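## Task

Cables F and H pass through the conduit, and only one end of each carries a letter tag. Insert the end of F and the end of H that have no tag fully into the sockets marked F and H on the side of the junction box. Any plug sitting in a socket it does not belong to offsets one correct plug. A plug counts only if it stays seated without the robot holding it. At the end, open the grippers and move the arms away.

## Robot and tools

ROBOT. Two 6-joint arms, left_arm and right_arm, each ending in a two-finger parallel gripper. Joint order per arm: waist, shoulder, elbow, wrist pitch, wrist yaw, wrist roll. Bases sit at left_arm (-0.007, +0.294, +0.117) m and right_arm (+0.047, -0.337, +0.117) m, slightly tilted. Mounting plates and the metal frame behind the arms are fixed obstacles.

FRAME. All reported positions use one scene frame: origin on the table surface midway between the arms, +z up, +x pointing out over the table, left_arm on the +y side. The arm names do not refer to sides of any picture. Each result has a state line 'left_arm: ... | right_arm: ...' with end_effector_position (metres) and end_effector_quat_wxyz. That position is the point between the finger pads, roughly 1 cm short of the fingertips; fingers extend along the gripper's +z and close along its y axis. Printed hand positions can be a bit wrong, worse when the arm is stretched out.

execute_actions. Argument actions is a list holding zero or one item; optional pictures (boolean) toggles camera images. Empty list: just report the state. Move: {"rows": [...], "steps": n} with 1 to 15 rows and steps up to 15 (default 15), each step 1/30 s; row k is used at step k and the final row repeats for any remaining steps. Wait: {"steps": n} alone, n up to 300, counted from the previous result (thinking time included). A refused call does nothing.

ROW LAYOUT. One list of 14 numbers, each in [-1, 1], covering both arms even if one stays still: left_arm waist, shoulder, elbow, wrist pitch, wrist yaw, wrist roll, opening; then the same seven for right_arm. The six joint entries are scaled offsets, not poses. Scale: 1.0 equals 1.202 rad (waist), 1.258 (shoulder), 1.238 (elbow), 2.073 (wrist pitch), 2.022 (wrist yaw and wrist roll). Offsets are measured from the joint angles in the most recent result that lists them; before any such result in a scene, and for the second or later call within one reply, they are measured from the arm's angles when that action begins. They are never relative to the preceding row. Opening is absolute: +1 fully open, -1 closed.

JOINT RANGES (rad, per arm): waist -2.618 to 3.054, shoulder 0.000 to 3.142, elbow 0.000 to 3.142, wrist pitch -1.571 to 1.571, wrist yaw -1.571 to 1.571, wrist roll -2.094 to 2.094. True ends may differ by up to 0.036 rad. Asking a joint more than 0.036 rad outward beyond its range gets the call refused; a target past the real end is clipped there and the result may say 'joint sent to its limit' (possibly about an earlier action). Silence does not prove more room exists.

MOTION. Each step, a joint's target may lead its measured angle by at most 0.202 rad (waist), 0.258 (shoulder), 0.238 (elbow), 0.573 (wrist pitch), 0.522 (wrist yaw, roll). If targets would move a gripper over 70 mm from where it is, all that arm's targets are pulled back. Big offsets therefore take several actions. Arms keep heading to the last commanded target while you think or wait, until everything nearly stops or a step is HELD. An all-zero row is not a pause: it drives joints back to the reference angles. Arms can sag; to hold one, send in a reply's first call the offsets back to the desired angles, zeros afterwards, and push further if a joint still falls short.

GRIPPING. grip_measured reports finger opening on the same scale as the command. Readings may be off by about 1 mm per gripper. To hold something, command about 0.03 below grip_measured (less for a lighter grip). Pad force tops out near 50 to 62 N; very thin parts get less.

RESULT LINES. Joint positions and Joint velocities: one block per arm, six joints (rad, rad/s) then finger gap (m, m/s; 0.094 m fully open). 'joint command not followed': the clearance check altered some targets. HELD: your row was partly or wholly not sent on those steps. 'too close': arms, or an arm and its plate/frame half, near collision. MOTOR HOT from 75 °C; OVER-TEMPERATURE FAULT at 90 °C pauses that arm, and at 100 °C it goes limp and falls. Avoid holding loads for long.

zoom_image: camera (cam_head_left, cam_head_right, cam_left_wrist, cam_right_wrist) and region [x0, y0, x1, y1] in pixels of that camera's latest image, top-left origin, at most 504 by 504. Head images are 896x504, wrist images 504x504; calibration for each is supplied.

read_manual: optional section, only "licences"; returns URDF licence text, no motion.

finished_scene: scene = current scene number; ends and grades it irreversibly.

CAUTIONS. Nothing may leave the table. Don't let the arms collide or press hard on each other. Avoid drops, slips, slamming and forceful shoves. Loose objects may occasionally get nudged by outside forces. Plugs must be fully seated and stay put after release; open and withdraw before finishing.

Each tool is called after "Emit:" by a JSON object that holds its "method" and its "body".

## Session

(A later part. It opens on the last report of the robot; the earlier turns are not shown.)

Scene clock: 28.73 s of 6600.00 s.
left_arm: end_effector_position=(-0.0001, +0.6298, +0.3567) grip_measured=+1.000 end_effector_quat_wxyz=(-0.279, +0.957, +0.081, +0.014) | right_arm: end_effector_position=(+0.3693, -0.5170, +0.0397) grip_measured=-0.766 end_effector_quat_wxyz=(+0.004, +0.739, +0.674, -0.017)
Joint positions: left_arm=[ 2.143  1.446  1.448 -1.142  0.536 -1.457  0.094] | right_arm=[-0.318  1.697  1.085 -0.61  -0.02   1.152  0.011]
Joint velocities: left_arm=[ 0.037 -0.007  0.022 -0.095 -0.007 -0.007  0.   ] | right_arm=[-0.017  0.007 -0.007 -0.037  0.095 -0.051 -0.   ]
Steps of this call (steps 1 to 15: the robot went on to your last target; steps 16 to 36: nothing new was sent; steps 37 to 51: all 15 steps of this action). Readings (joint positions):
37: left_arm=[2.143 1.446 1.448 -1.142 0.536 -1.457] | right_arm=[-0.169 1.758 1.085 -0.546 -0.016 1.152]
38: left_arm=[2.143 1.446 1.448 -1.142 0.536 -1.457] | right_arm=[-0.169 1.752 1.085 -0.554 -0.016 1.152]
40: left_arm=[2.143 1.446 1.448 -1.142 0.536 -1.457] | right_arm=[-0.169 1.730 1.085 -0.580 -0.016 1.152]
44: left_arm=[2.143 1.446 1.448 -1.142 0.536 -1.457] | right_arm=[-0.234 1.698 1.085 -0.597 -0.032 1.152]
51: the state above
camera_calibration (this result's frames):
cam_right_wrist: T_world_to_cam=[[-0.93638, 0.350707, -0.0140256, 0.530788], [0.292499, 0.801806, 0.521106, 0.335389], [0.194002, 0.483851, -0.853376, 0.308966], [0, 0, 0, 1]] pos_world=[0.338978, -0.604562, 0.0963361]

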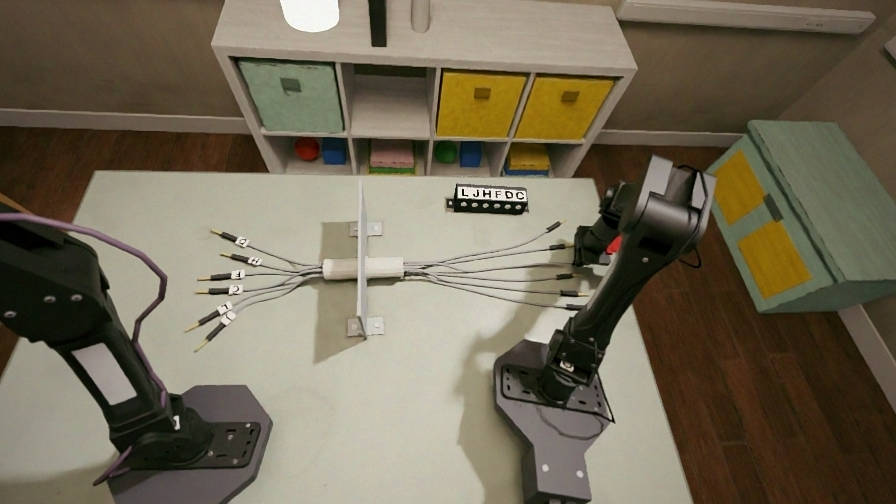

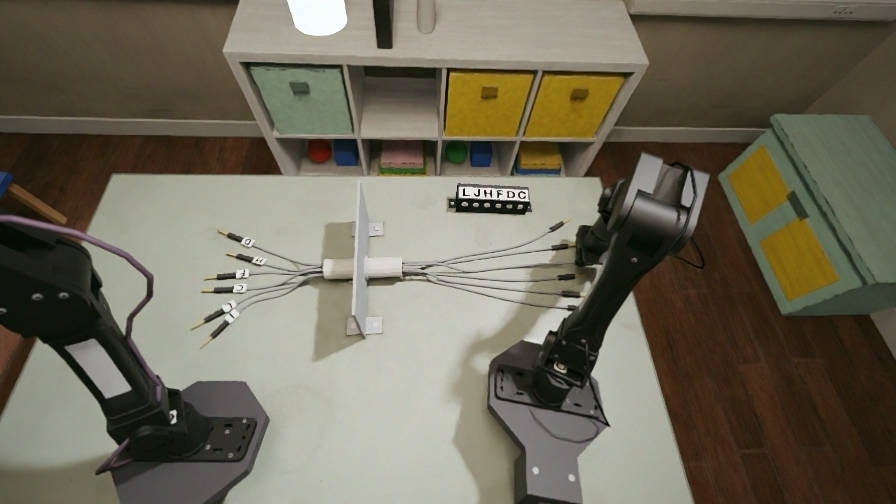

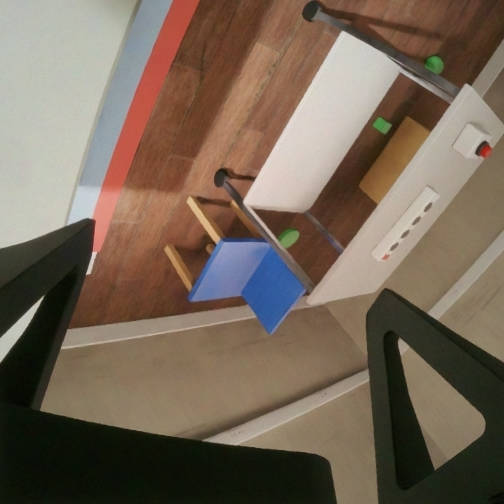

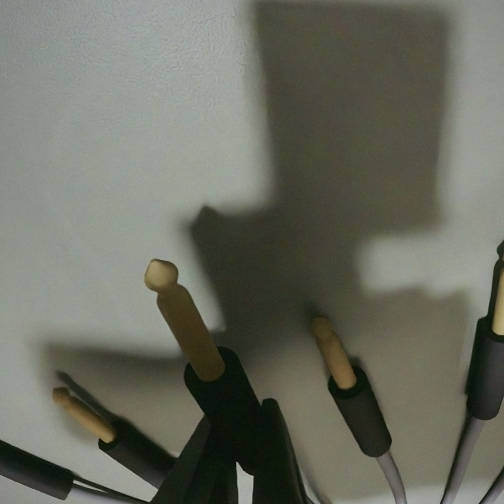

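Emit:
{"method": "execute_actions", "body": {"actions": [{"rows":[[0,0,0,0,0,0,1,0,0,0.08,-0.03,0,0,-0.8],[0,0,0,0,0,0,1,0,0,0.15,-0.06,0,0,-0.8],[0,0,0,0,0,0,1,0.05,0,0.2,-0.08,0,-0.05,-0.8],[0,0,0,0,0,0,1,0.1,0,0.25,-0.1,0.01,-0.1,-0.8],[0,0,0,0,0,0,1,0.16,0,0.305,-0.122,0.02,-0.15,-0.8],[0,0,0,0,0,0,1,0.22,0,0.305,-0.122,0.03,-0.2,-0.8],[0,0,0,0,0,0,1,0.28,0.02,0.305,-0.122,0.04,-0.25,-0.8],[0,0,0,0,0,0,1,0.34,0.04,0.305,-0.122,0.05,-0.3,-0.8],[0,0,0,0,0,0,1,0.4,0.06,0.305,-0.122,0.06,-0.34,-0.8],[0,0,0,0,0,0,1,0.46,0.08,0.305,-0.122,0.08,-0.38,-0.8],[0,0,0,0,0,0,1,0.52,0.1,0.305,-0.122,0.09,-0.42,-0.8],[0,0,0,0,0,0,1,0.605,0.122,0.305,-0.122,0.102,-0.446,-0.8]],"steps":15}], "pictures": false}}

Emit:
{"method": "execute_actions", "body": {"actions": [{"steps":20}]}}

Scene clock: 37.10 s of 6600.00 s.
left_arm: end_effector_position=(-0.0001, +0.6298, +0.3567) grip_measured=+1.000 end_effector_quat_wxyz=(-0.279, +0.957, +0.081, +0.014) | right_arm: end_effector_position=(+0.5019, -0.3371, +0.0868) grip_measured=-0.766 end_effector_quat_wxyz=(+0.050, +0.213, +0.976, +0.019)
Joint positions: left_arm=[ 2.143  1.446  1.448 -1.142  0.536 -1.457  0.094] | right_arm=[ 0.267  1.819  1.459 -0.778  0.132  0.455  0.011]
Joint velocities: left_arm=[-0.012 -0.002 -0.002 -0.007  0.037 -0.037  0.   ] | right_arm=[ 1.595  0.647 -0.007 -0.242  0.286 -1.15   0.   ]
Steps of this call (steps 1 to 15: the robot went on to your last target; steps 16 to 90: nothing new was sent; then 4.87 s passed at rest; steps 91 to 105: all 15 steps of this action). Readings (joint positions):
91: left_arm=[2.143 1.446 1.448 -1.142 0.536 -1.457] | right_arm=[-0.318 1.699 1.094 -0.623 -0.020 1.152]
92: left_arm=[2.143 1.446 1.448 -1.142 0.536 -1.457] | right_arm=[-0.318 1.704 1.122 -0.656 -0.021 1.152]
94: left_arm=[2.143 1.446 1.448 -1.142 0.536 -1.457] | right_arm=[-0.301 1.720 1.222 -0.723 -0.016 1.114]
98: left_arm=[2.143 1.446 1.448 -1.142 0.536 -1.457] | right_arm=[-0.149 1.721 1.400 -0.760 0.028 0.907]
105: the state above

Scene clock: 37.77 s of 6600.00 s.
left_arm: end_effector_position=(-0.0001, +0.6298, +0.3567) grip_measured=+1.000 end_effector_quat_wxyz=(-0.279, +0.957, +0.081, +0.014) | right_arm: end_effector_position=(+0.4746, -0.2830, +0.0738) grip_measured=-0.766 end_effector_quat_wxyz=(+0.001, +0.041, +0.999, +0.006)
Joint positions: left_arm=[ 2.143  1.446  1.448 -1.142  0.536 -1.457  0.094] | right_arm=[ 0.411  1.874  1.459 -0.848  0.178  0.26   0.011]
Joint velocities: left_arm=[ 0.002 -0.002 -0.007 -0.051 -0.007  0.007  0.   ] | right_arm=[-0.002 -0.022  0.007 -0.007 -0.022 -0.066  0.001]
Steps of this call (steps 1 to 20: the robot went on to your last target). Readings (joint positions):
1: left_arm=[2.143 1.446 1.448 -1.142 0.536 -1.457] | right_arm=[0.322 1.840 1.459 -0.787 0.140 0.417]
2: left_arm=[2.143 1.446 1.448 -1.142 0.536 -1.457] | right_arm=[0.369 1.856 1.459 -0.797 0.143 0.384]
4: left_arm=[2.143 1.446 1.448 -1.142 0.536 -1.457] | right_arm=[0.431 1.873 1.459 -0.818 0.143 0.336]
8: left_arm=[2.143 1.446 1.448 -1.142 0.536 -1.457] | right_arm=[0.432 1.874 1.459 -0.837 0.155 0.289]
20: the state above
camera_calibration (this result's frames):
cam_right_wrist: T_world_to_cam=[[-0.341634, -0.939182, -0.0349676, -0.097961], [-0.790566, 0.267056, 0.551078, 0.459677], [-0.508224, 0.215911, -0.833721, 0.460441], [0, 0, 0, 1]] pos_world=[0.563945, -0.314177, 0.127136]

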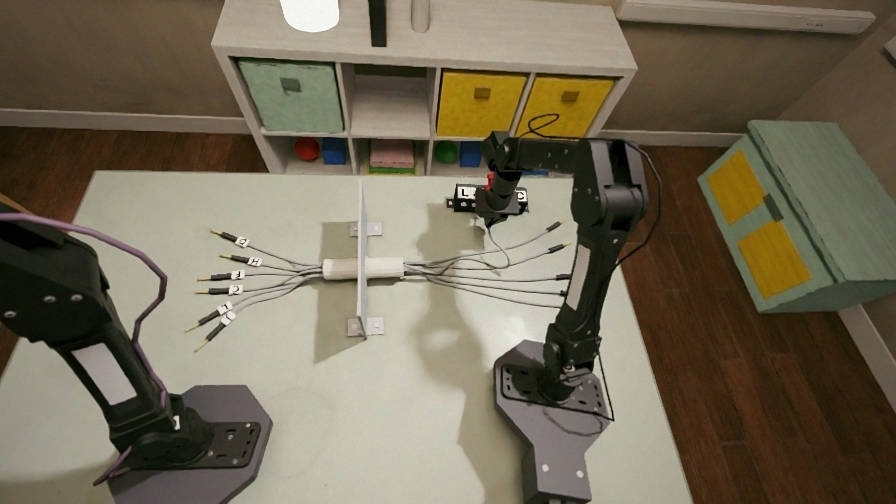

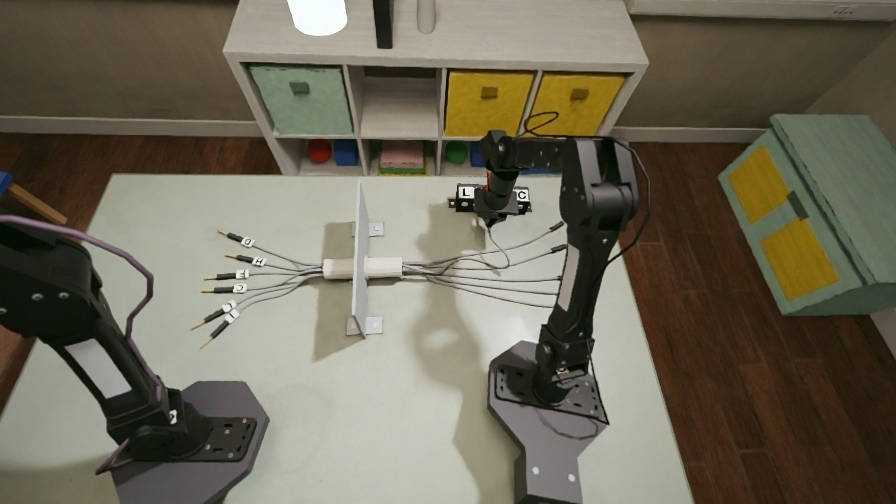

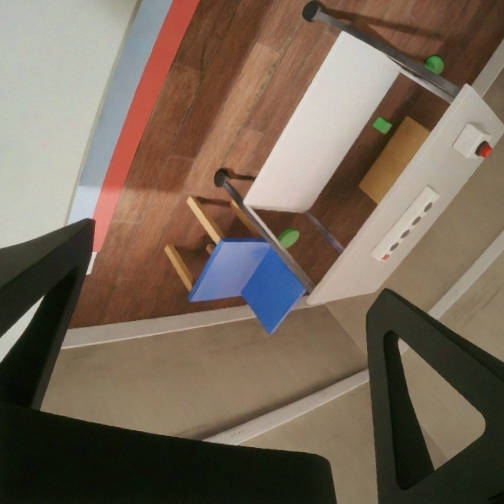

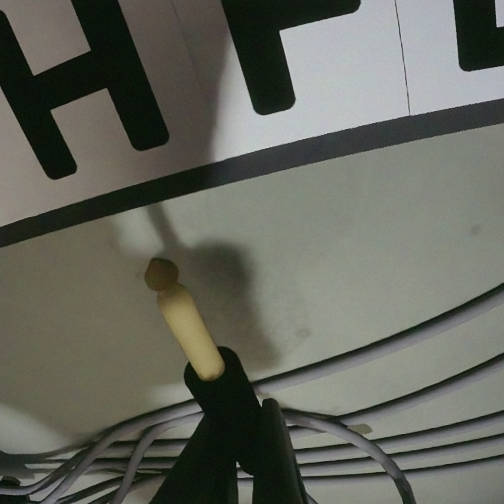

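Emit:
{"method": "execute_actions", "body": {"actions": [{"rows":[[0,0,0,0,0,0,1,-0.015,-0.01,-0.02,0,-0.02,-0.01,-0.8],[0,0,0,0,0,0,1,-0.03,-0.015,-0.04,0.005,-0.04,-0.02,-0.8],[0,0,0,0,0,0,1,-0.045,-0.015,-0.055,0.012,-0.06,-0.03,-0.8],[0,0,0,0,0,0,1,-0.06,-0.015,-0.07,0.02,-0.085,-0.04,-0.8],[0,0,0,0,0,0,1,-0.08,-0.015,-0.08,0.028,-0.11,-0.05,-0.8],[0,0,0,0,0,0,1,-0.1,-0.015,-0.09,0.036,-0.135,-0.06,-0.8],[0,0,0,0,0,0,1,-0.12,-0.015,-0.1,0.045,-0.16,-0.07,-0.8],[0,0,0,0,0,0,1,-0.14,-0.015,-0.11,0.055,-0.185,-0.08,-0.8],[0,0,0,0,0,0,1,-0.16,-0.015,-0.12,0.065,-0.21,-0.09,-0.8],[0,0,0,0,0,0,1,-0.18,-0.015,-0.13,0.075,-0.24,-0.105,-0.8],[0,0,0,0,0,0,1,-0.2,-0.015,-0.14,0.088,-0.27,-0.12,-0.8],[0,0,0,0,0,0,1,-0.22,-0.015,-0.14,0.101,-0.297,-0.132,-0.8]],"steps":15}], "pictures": false}}

Emit:
{"method": "execute_actions", "body": {"actions": [{"steps":15}]}}

Scene clock: 44.50 s of 6600.00 s.
left_arm: end_effector_position=(-0.0001, +0.6298, +0.3567) grip_measured=+1.000 end_effector_quat_wxyz=(-0.279, +0.957, +0.081, +0.014) | right_arm: end_effector_position=(+0.4693, -0.3034, +0.0515) grip_measured=-0.766 end_effector_quat_wxyz=(+0.010, +0.051, +0.977, +0.205)
Joint positions: left_arm=[ 2.143  1.446  1.448 -1.142  0.536 -1.457  0.094] | right_arm=[ 0.154  1.856  1.317 -0.678 -0.305  0.039  0.011]
Joint velocities: left_arm=[-0.007 -0.002 -0.017 -0.037 -0.022 -0.051  0.   ] | right_arm=[-0.291 -0.002 -0.095  0.315 -0.667 -0.315  0.001]
Steps of this call (steps 1 to 15: the robot went on to your last target; steps 16 to 90: nothing new was sent; then 3.23 s passed at rest; steps 91 to 105: all 15 steps of this action). Readings (joint positions):
91: left_arm=[2.143 1.446 1.448 -1.142 0.536 -1.457] | right_arm=[0.410 1.874 1.459 -0.848 0.175 0.256]
92: left_arm=[2.143 1.446 1.448 -1.142 0.536 -1.457] | right_arm=[0.407 1.874 1.455 -0.844 0.162 0.252]
94: left_arm=[2.143 1.446 1.448 -1.142 0.536 -1.457] | right_arm=[0.389 1.874 1.431 -0.829 0.119 0.233]
98: left_arm=[2.143 1.446 1.448 -1.142 0.536 -1.457] | right_arm=[0.303 1.874 1.360 -0.798 -0.021 0.177]
105: the state above

Scene clock: 45.00 s of 6600.00 s.
left_arm: end_effector_position=(-0.0001, +0.6298, +0.3567) grip_measured=+1.000 end_effector_quat_wxyz=(-0.279, +0.957, +0.081, +0.014) | right_arm: end_effector_position=(+0.4726, -0.2927, +0.0558) grip_measured=-0.766 end_effector_quat_wxyz=(+0.024, +0.039, +0.967, +0.249)
Joint positions: left_arm=[ 2.143  1.446  1.448 -1.142  0.536 -1.457  0.094] | right_arm=[ 0.142  1.856  1.304 -0.648 -0.403  0.006  0.011]
Joint velocities: left_arm=[-0.012  0.007 -0.007 -0.022 -0.007 -0.051  0.   ] | right_arm=[ 0.002  0.007  0.002  0.051 -0.051 -0.051  0.   ]
Steps of this call (steps 1 to 15: the robot went on to your last target). Readings (joint positions):
1: left_arm=[2.143 1.446 1.448 -1.142 0.536 -1.457] | right_arm=[0.147 1.856 1.314 -0.669 -0.324 0.031]
2: left_arm=[2.143 1.446 1.448 -1.142 0.536 -1.457] | right_arm=[0.143 1.856 1.312 -0.662 -0.339 0.025]
4: left_arm=[2.143 1.446 1.448 -1.142 0.536 -1.457] | right_arm=[0.142 1.856 1.307 -0.655 -0.362 0.017]
8: left_arm=[2.143 1.446 1.448 -1.142 0.536 -1.457] | right_arm=[0.142 1.856 1.304 -0.651 -0.389 0.009]
15: the state above
camera_calibration (this result's frames):
cam_right_wrist: T_world_to_cam=[[-0.321775, -0.807332, -0.494647, -0.0534894], [-0.828308, -0.0130472, 0.560121, 0.405879], [-0.458658, 0.589953, -0.664522, 0.523098], [0, 0, 0, 1]] pos_world=[0.558904, -0.346491, 0.0938099]

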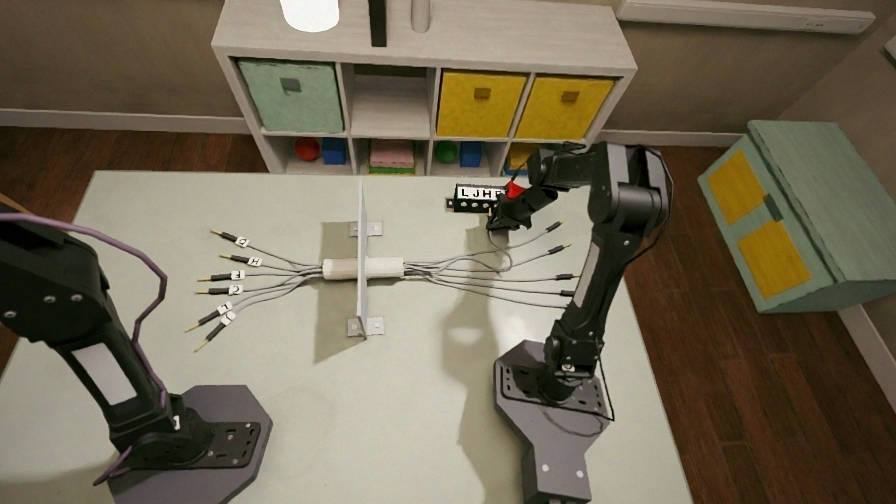

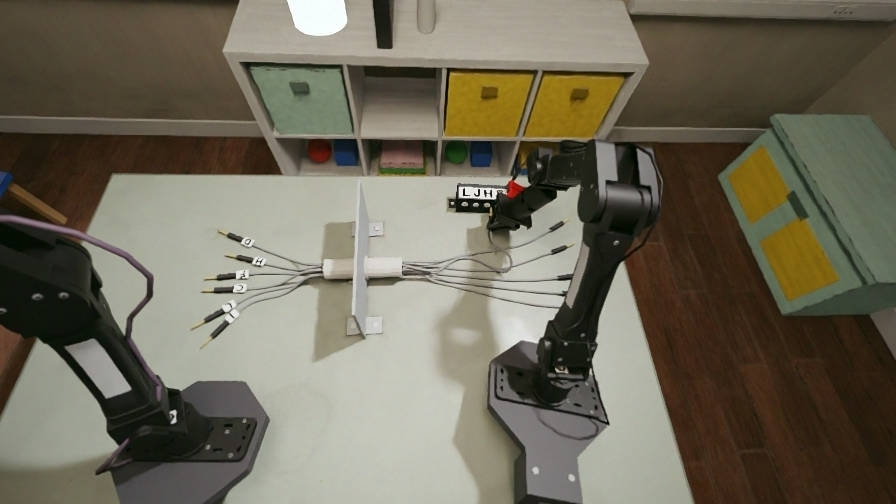

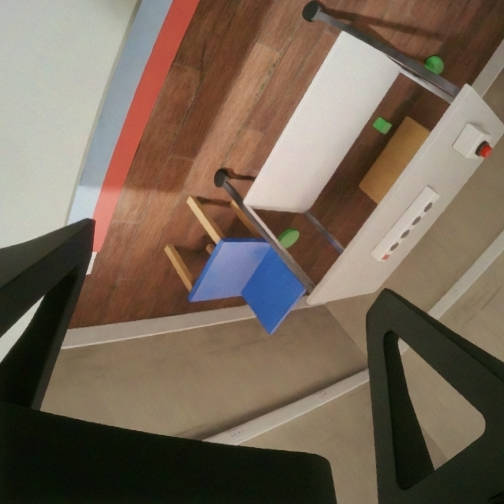

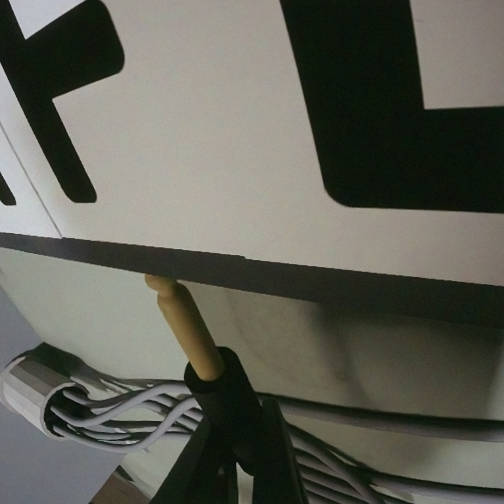

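Emit:
{"method": "zoom_image", "body": {"camera": "cam_head_left", "region": [450,175,530,245]}}

Emit:
{"method": "zoom_image", "body": {"camera": "cam_head_right", "region": [450,175,530,245]}}

Region (450, 175, 530, 245) of cam_head_left's 896x504 image, scaled by 6.300, with more detail than that image has; it fills the top 441 rows of this view, and the rest is white.

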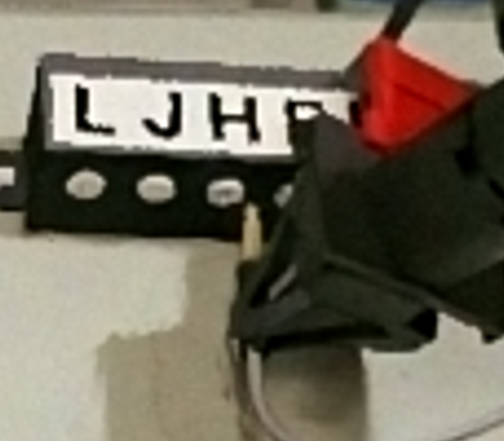

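Region (450, 175, 530, 245) of cam_head_right's 896x504 image, scaled by 6.300, with more detail than that image has; it fills the top 441 rows of this view, and the rest is white.

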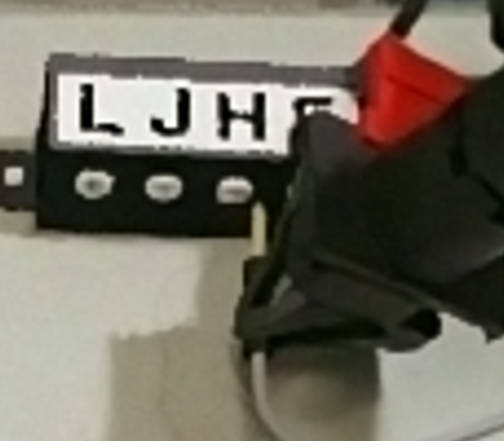

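Emit:
{"method": "execute_actions", "body": {"actions": [{"rows":[[0,0,0,0,0,0,1,0.029,0.016,0,0.012,0,0,-0.8]],"steps":15}]}}

Emit:
{"method": "zoom_image", "body": {"camera": "cam_head_left", "region": [450,175,530,245]}}

Scene clock: 49.43 s of 6600.00 s.
left_arm: end_effector_position=(-0.0001, +0.6298, +0.3567) grip_measured=+1.000 end_effector_quat_wxyz=(-0.279, +0.957, +0.081, +0.014) | right_arm: end_effector_position=(+0.4740, -0.2842, +0.0543) grip_measured=-0.766 end_effector_quat_wxyz=(+0.026, +0.028, +0.967, +0.252)
Joint positions: left_arm=[ 2.143  1.446  1.448 -1.142  0.536 -1.457  0.094] | right_arm=[ 0.163  1.864  1.304 -0.633 -0.4    0.005  0.011]
Joint velocities: left_arm=[ 0.002 -0.002  0.002 -0.022  0.022 -0.007  0.   ] | right_arm=[-0.002  0.017 -0.007  0.022  0.007 -0.007 -0.   ]
Steps of this call (steps 1 to 15: the robot went on to your last target; steps 16 to 90: nothing new was sent; then 0.93 s passed at rest; steps 91 to 105: all 15 steps of this action). Readings (joint positions):
91: left_arm=[2.143 1.446 1.448 -1.142 0.536 -1.457] | right_arm=[0.144 1.856 1.304 -0.647 -0.405 0.005]
92: left_arm=[2.143 1.446 1.448 -1.142 0.536 -1.457] | right_arm=[0.147 1.857 1.304 -0.644 -0.403 0.005]
94: left_arm=[2.143 1.446 1.448 -1.142 0.536 -1.457] | right_arm=[0.155 1.860 1.304 -0.638 -0.401 0.005]
98: left_arm=[2.143 1.446 1.448 -1.142 0.536 -1.457] | right_arm=[0.163 1.864 1.304 -0.633 -0.401 0.005]
105: the state above
camera_calibration (this result's frames):
cam_right_wrist: T_world_to_cam=[[-0.300546, -0.811697, -0.500819, -0.0578841], [-0.833707, -0.0314635, 0.55131, 0.405887], [-0.463254, 0.58323, -0.667262, 0.518114], [0, 0, 0, 1]] pos_world=[0.561013, -0.336394, 0.0929585]

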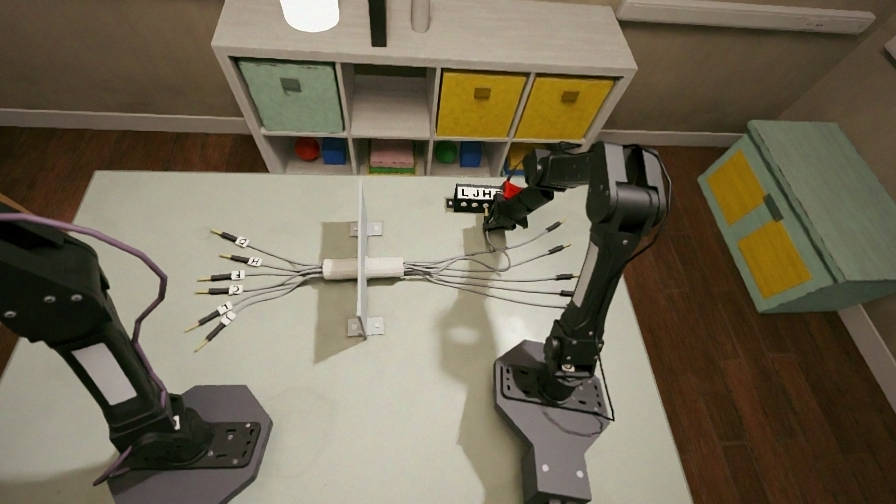

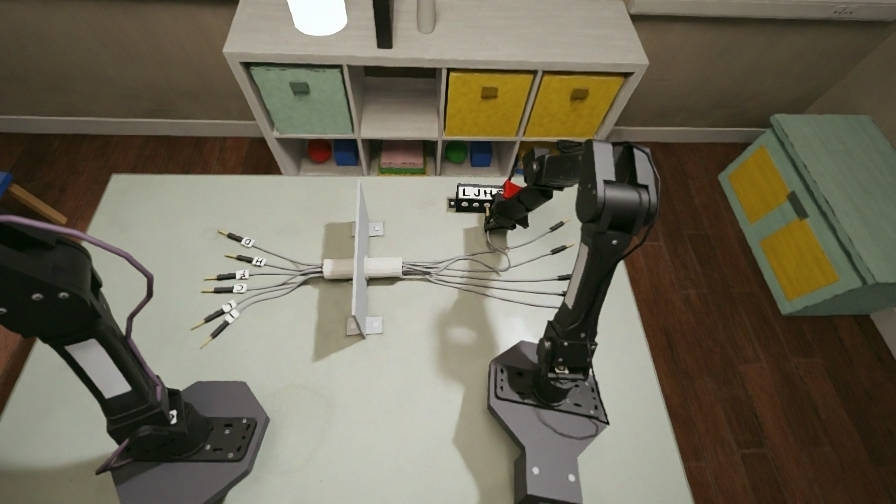

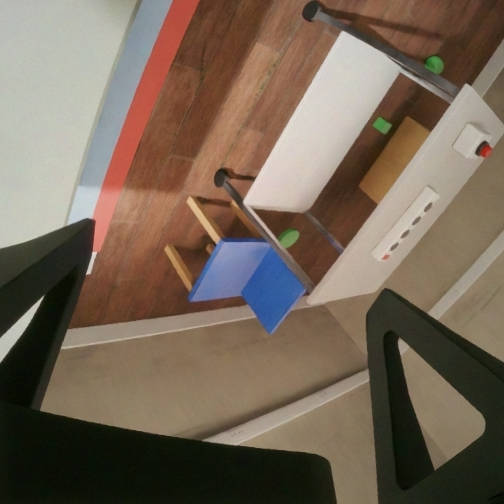

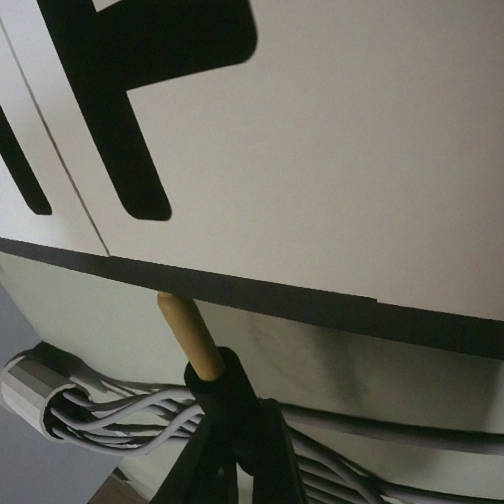

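Region (450, 175, 530, 245) of cam_head_left's 896x504 image, scaled by 6.300, with more detail than that image has; it fills the top 441 rows of this view, and the rest is white.

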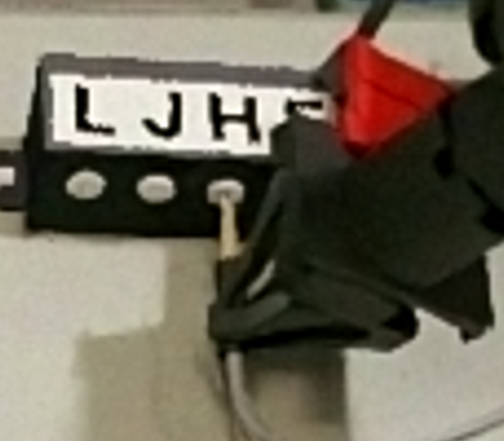

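Emit:
{"method": "zoom_image", "body": {"camera": "cam_head_right", "region": [465,190,515,230]}}

Emit:
{"method": "zoom_image", "body": {"camera": "cam_head_left", "region": [465,190,515,230]}}

Region (465, 190, 515, 230) of cam_head_right's 896x504 image, scaled by 10.080, with more detail than that image has; it fills the top 403 rows of this view, and the rest is white.

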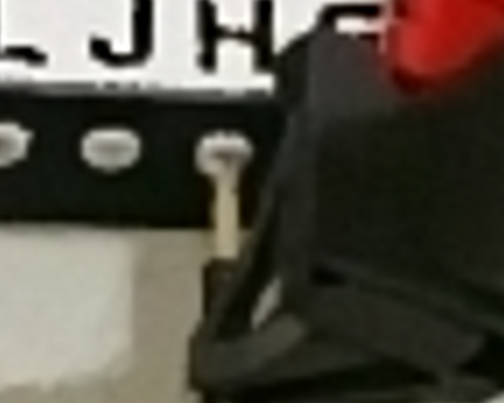

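Region (465, 190, 515, 230) of cam_head_left's 896x504 image, scaled by 10.080, with more detail than that image has; it fills the top 403 rows of this view, and the rest is white.

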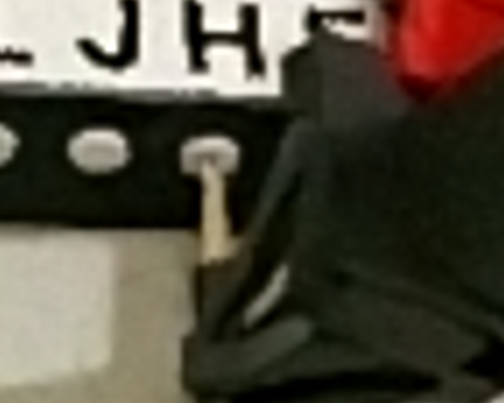

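Emit:
{"method": "execute_actions", "body": {"actions": [{"rows":[[0,0,0,0,0,0,1,0,0.01,0.03,-0.005,0,0,-0.8],[0,0,0,0,0,0,1,0,0.01,0.04,-0.005,0,0,-0.8],[0,0,0,0,0,0,1,0,0.018,0.052,-0.012,0,0,-0.8]],"steps":15}]}}

Emit:
{"method": "zoom_image", "body": {"camera": "cam_head_left", "region": [465,190,515,230]}}

Scene clock: 51.80 s of 6600.00 s.
left_arm: end_effector_position=(-0.0001, +0.6298, +0.3567) grip_measured=+1.000 end_effector_quat_wxyz=(-0.279, +0.957, +0.081, +0.014) | right_arm: end_effector_position=(+0.4831, -0.2853, +0.0567) grip_measured=-0.766 end_effector_quat_wxyz=(+0.032, +0.027, +0.967, +0.250)
Joint positions: left_arm=[ 2.143  1.446  1.448 -1.142  0.536 -1.457  0.094] | right_arm=[ 0.163  1.877  1.339 -0.642 -0.398  0.005  0.011]
Joint velocities: left_arm=[-0.002 -0.007 -0.017 -0.037 -0.095 -0.022  0.   ] | right_arm=[-0.012  0.002 -0.027 -0.051  0.022 -0.051  0.001]
Steps of this call (steps 1 to 15: the robot went on to your last target; steps 16 to 56: nothing new was sent; steps 57 to 71: all 15 steps of this action). Readings (joint positions):
57: left_arm=[2.143 1.446 1.448 -1.142 0.536 -1.457] | right_arm=[0.163 1.864 1.304 -0.633 -0.400 0.005]
58: left_arm=[2.143 1.446 1.448 -1.142 0.536 -1.457] | right_arm=[0.163 1.864 1.306 -0.634 -0.399 0.005]
60: left_arm=[2.143 1.446 1.448 -1.142 0.536 -1.457] | right_arm=[0.163 1.872 1.323 -0.641 -0.399 0.005]
64: left_arm=[2.143 1.446 1.448 -1.142 0.536 -1.457] | right_arm=[0.163 1.877 1.339 -0.641 -0.398 0.005]
71: the state above
camera_calibration (this result's frames):
cam_right_wrist: T_world_to_cam=[[-0.295562, -0.812768, -0.502047, -0.0575528], [-0.840494, -0.028572, 0.541066, 0.416778], [-0.454106, 0.581887, -0.674682, 0.520229], [0, 0, 0, 1]] pos_world=[0.569528, -0.337583, 0.0965903]

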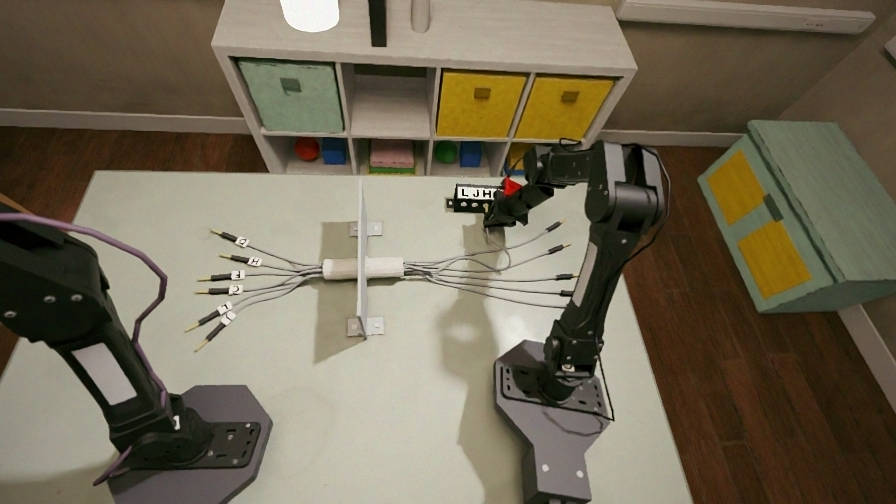

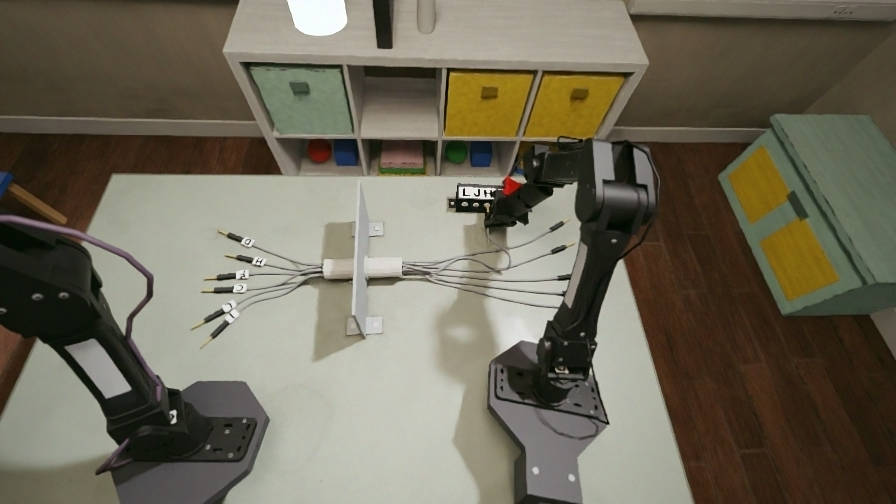

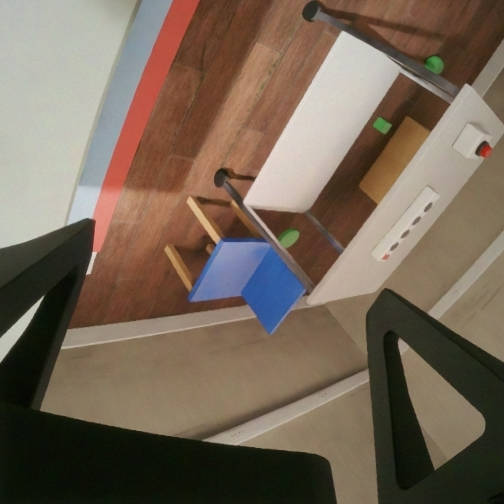

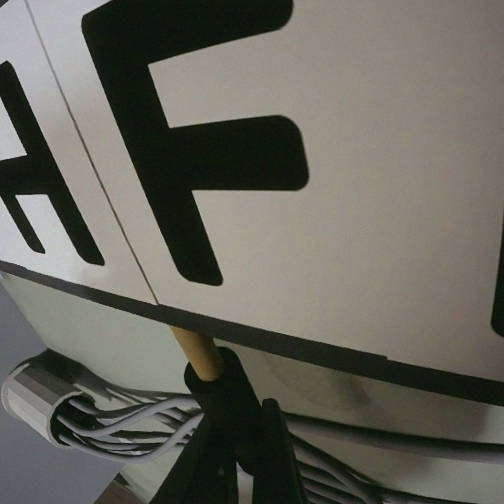

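Region (465, 190, 515, 230) of cam_head_left's 896x504 image, scaled by 10.080, with more detail than that image has; it fills the top 403 rows of this view, and the rest is white.

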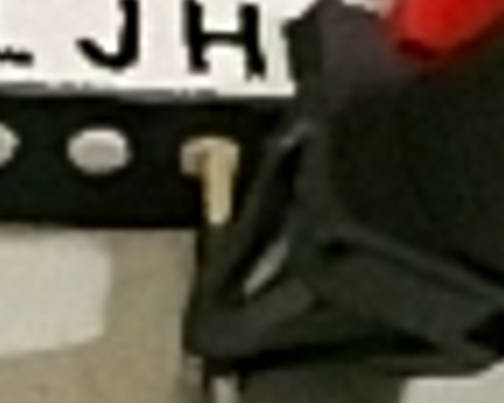

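Emit:
{"method": "execute_actions", "body": {"actions": [{"rows":[[0,0,0,0,0,0,1,0.012,0,-0.04,0,0,0,-0.8]],"steps":15}]}}

Emit:
{"method": "zoom_image", "body": {"camera": "cam_head_left", "region": [465,190,515,230]}}

Scene clock: 54.33 s of 6600.00 s.
left_arm: end_effector_position=(-0.0001, +0.6298, +0.3567) grip_measured=+1.000 end_effector_quat_wxyz=(-0.279, +0.957, +0.081, +0.014) | right_arm: end_effector_position=(+0.4779, -0.2848, +0.0523) grip_measured=-0.766 end_effector_quat_wxyz=(+0.028, +0.025, +0.968, +0.250)
Joint positions: left_arm=[ 2.143  1.446  1.448 -1.142  0.536 -1.457  0.094] | right_arm=[ 0.163  1.877  1.319 -0.631 -0.396 -0.     0.011]
Joint velocities: left_arm=[-0.012 -0.002  0.002 -0.007  0.007  0.037  0.   ] | right_arm=[-0.012 -0.002  0.007 -0.007  0.007 -0.007 -0.001]
Steps of this call (steps 1 to 15: the robot went on to your last target; steps 16 to 61: nothing new was sent; steps 62 to 76: all 15 steps of this action). Readings (joint positions):
62: left_arm=[2.143 1.446 1.448 -1.142 0.536 -1.457] | right_arm=[0.163 1.877 1.336 -0.640 -0.398 0.005]
63: left_arm=[2.143 1.446 1.448 -1.142 0.536 -1.457] | right_arm=[0.163 1.877 1.330 -0.638 -0.398 0.005]
65: left_arm=[2.143 1.446 1.448 -1.142 0.536 -1.457] | right_arm=[0.163 1.877 1.319 -0.633 -0.396 0.000]
69: left_arm=[2.143 1.446 1.448 -1.142 0.536 -1.457] | right_arm=[0.163 1.877 1.319 -0.631 -0.396 -0.000]
76: the state above
camera_calibration (this result's frames):
cam_right_wrist: T_world_to_cam=[[-0.295041, -0.814882, -0.498917, -0.0618678], [-0.83655, -0.0319909, 0.546955, 0.411569], [-0.461665, 0.578743, -0.672251, 0.517185], [0, 0, 0, 1]] pos_world=[0.564811, -0.336566, 0.0917013]

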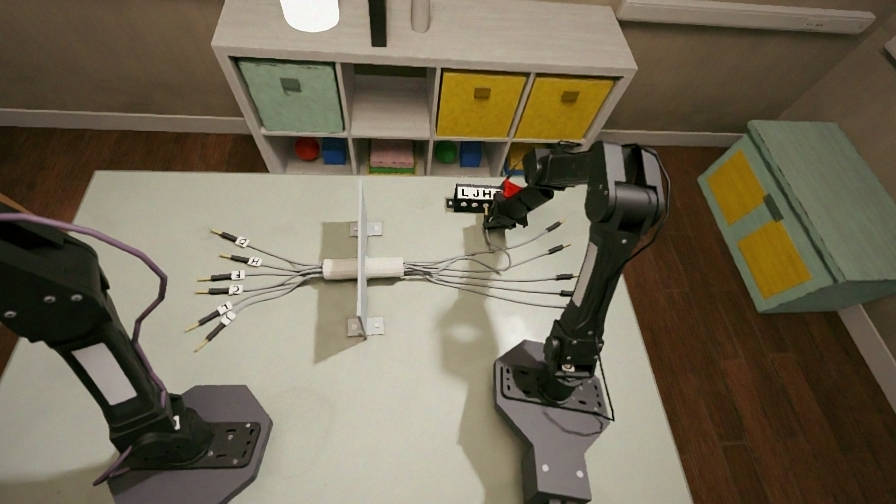

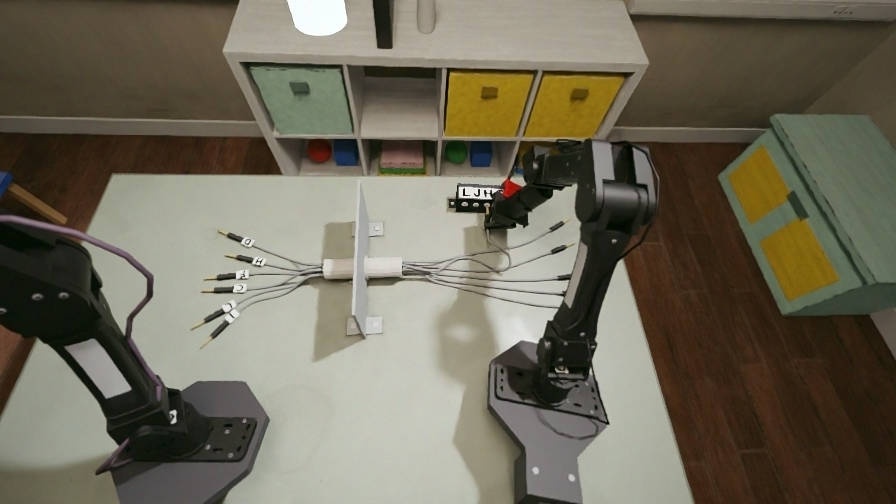

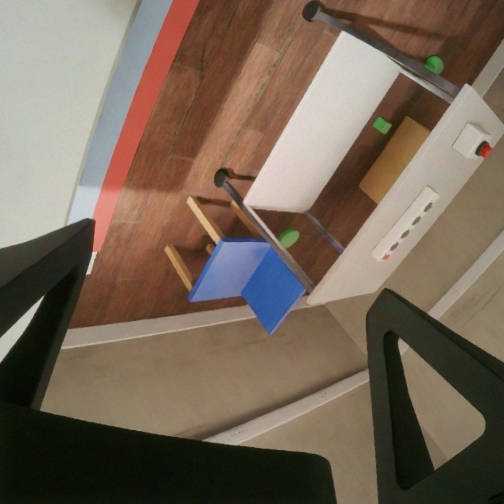

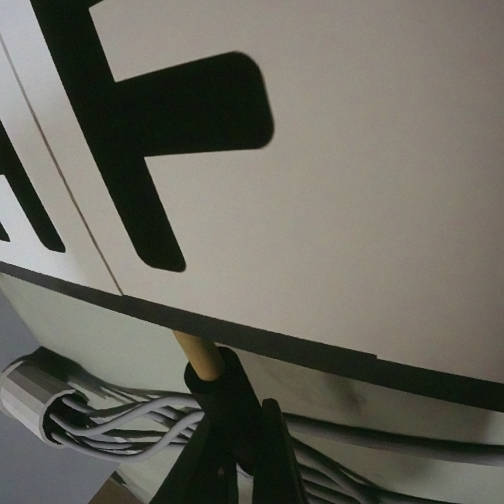

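Region (465, 190, 515, 230) of cam_head_left's 896x504 image, scaled by 10.080, with more detail than that image has; it fills the top 403 rows of this view, and the rest is white.

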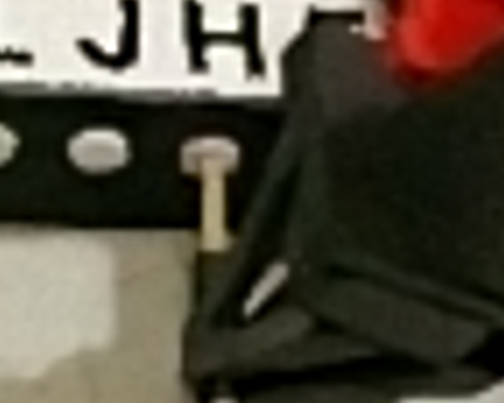

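Emit:
{"method": "execute_actions", "body": {"actions": [{"rows":[[0,0,0,0,0,0,1,0.012,0.02,0,-0.02,0,0,-0.8]],"steps":15}]}}

Emit:
{"method": "zoom_image", "body": {"camera": "cam_head_left", "region": [465,190,515,230]}}

Emit:
{"method": "zoom_image", "body": {"camera": "cam_head_right", "region": [465,190,515,230]}}

Scene clock: 56.60 s of 6600.00 s.
left_arm: end_effector_position=(-0.0001, +0.6298, +0.3567) grip_measured=+1.000 end_effector_quat_wxyz=(-0.279, +0.957, +0.081, +0.014) | right_arm: end_effector_position=(+0.4778, -0.2848, +0.0523) grip_measured=-0.766 end_effector_quat_wxyz=(+0.028, +0.025, +0.968, +0.250)
Joint positions: left_arm=[ 2.143  1.446  1.448 -1.142  0.536 -1.457  0.094] | right_arm=[ 0.163  1.877  1.319 -0.631 -0.396 -0.001  0.011]
Joint velocities: left_arm=[ 0.007 -0.002  0.002  0.022  0.007  0.037  0.   ] | right_arm=[ 0.002  0.022  0.017 -0.007 -0.022 -0.051 -0.   ]
Steps of this call (steps 1 to 15: the robot went on to your last target; steps 16 to 53: nothing new was sent; steps 54 to 68: all 15 steps of this action). Readings (joint positions):
54: left_arm=[2.143 1.446 1.448 -1.142 0.536 -1.457] | right_arm=[0.163 1.877 1.319 -0.631 -0.396 -0.000]
55: left_arm=[2.143 1.446 1.448 -1.142 0.536 -1.457] | right_arm=[0.163 1.877 1.319 -0.631 -0.396 -0.001]
57: left_arm=[2.143 1.446 1.448 -1.142 0.536 -1.457] | right_arm=[0.163 1.877 1.319 -0.631 -0.396 -0.001]
61: left_arm=[2.143 1.446 1.448 -1.142 0.536 -1.457] | right_arm=[0.163 1.877 1.319 -0.631 -0.396 -0.001]
68: the state above
camera_calibration (this result's frames):
cam_right_wrist: T_world_to_cam=[[-0.294105, -0.815217, -0.498923, -0.0624332], [-0.836611, -0.0328324, 0.546813, 0.411294], [-0.462152, 0.578225, -0.672363, 0.517229], [0, 0, 0, 1]] pos_world=[0.564769, -0.336467, 0.0917154]

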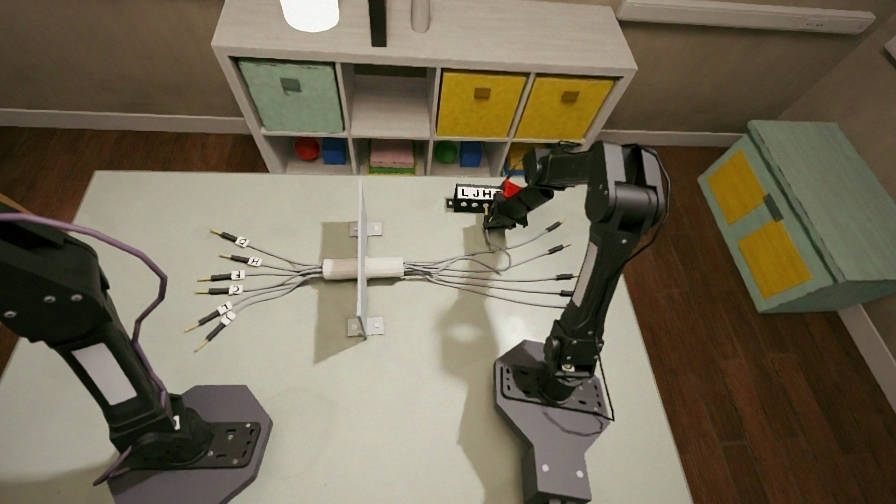

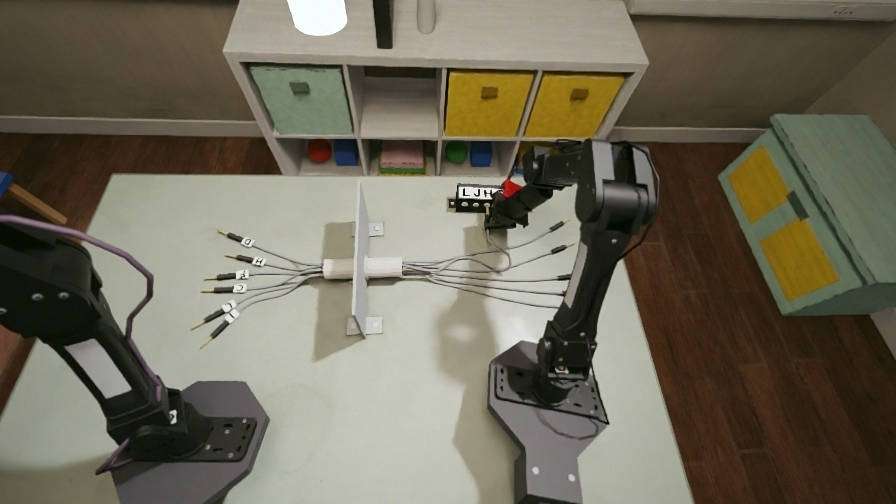

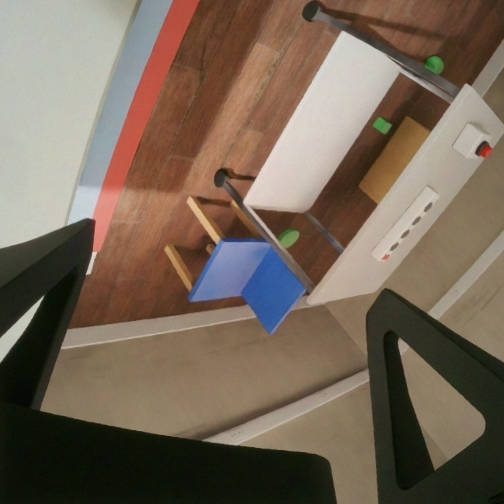

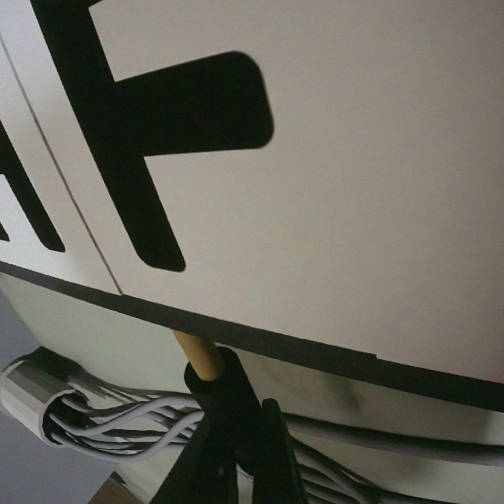

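Region (465, 190, 515, 230) of cam_head_left's 896x504 image, scaled by 10.080, with more detail than that image has; it fills the top 403 rows of this view, and the rest is white.

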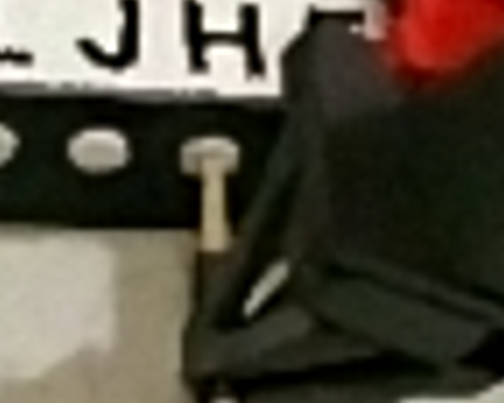

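Region (465, 190, 515, 230) of cam_head_right's 896x504 image, scaled by 10.080, with more detail than that image has; it fills the top 403 rows of this view, and the rest is white.

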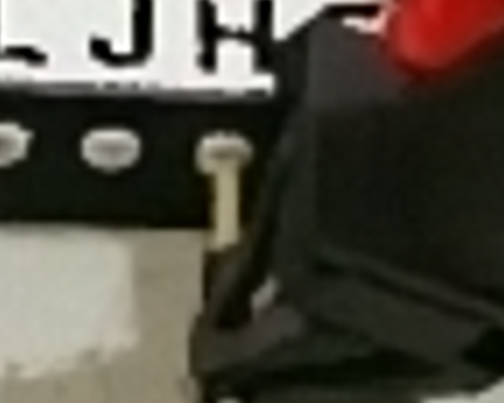

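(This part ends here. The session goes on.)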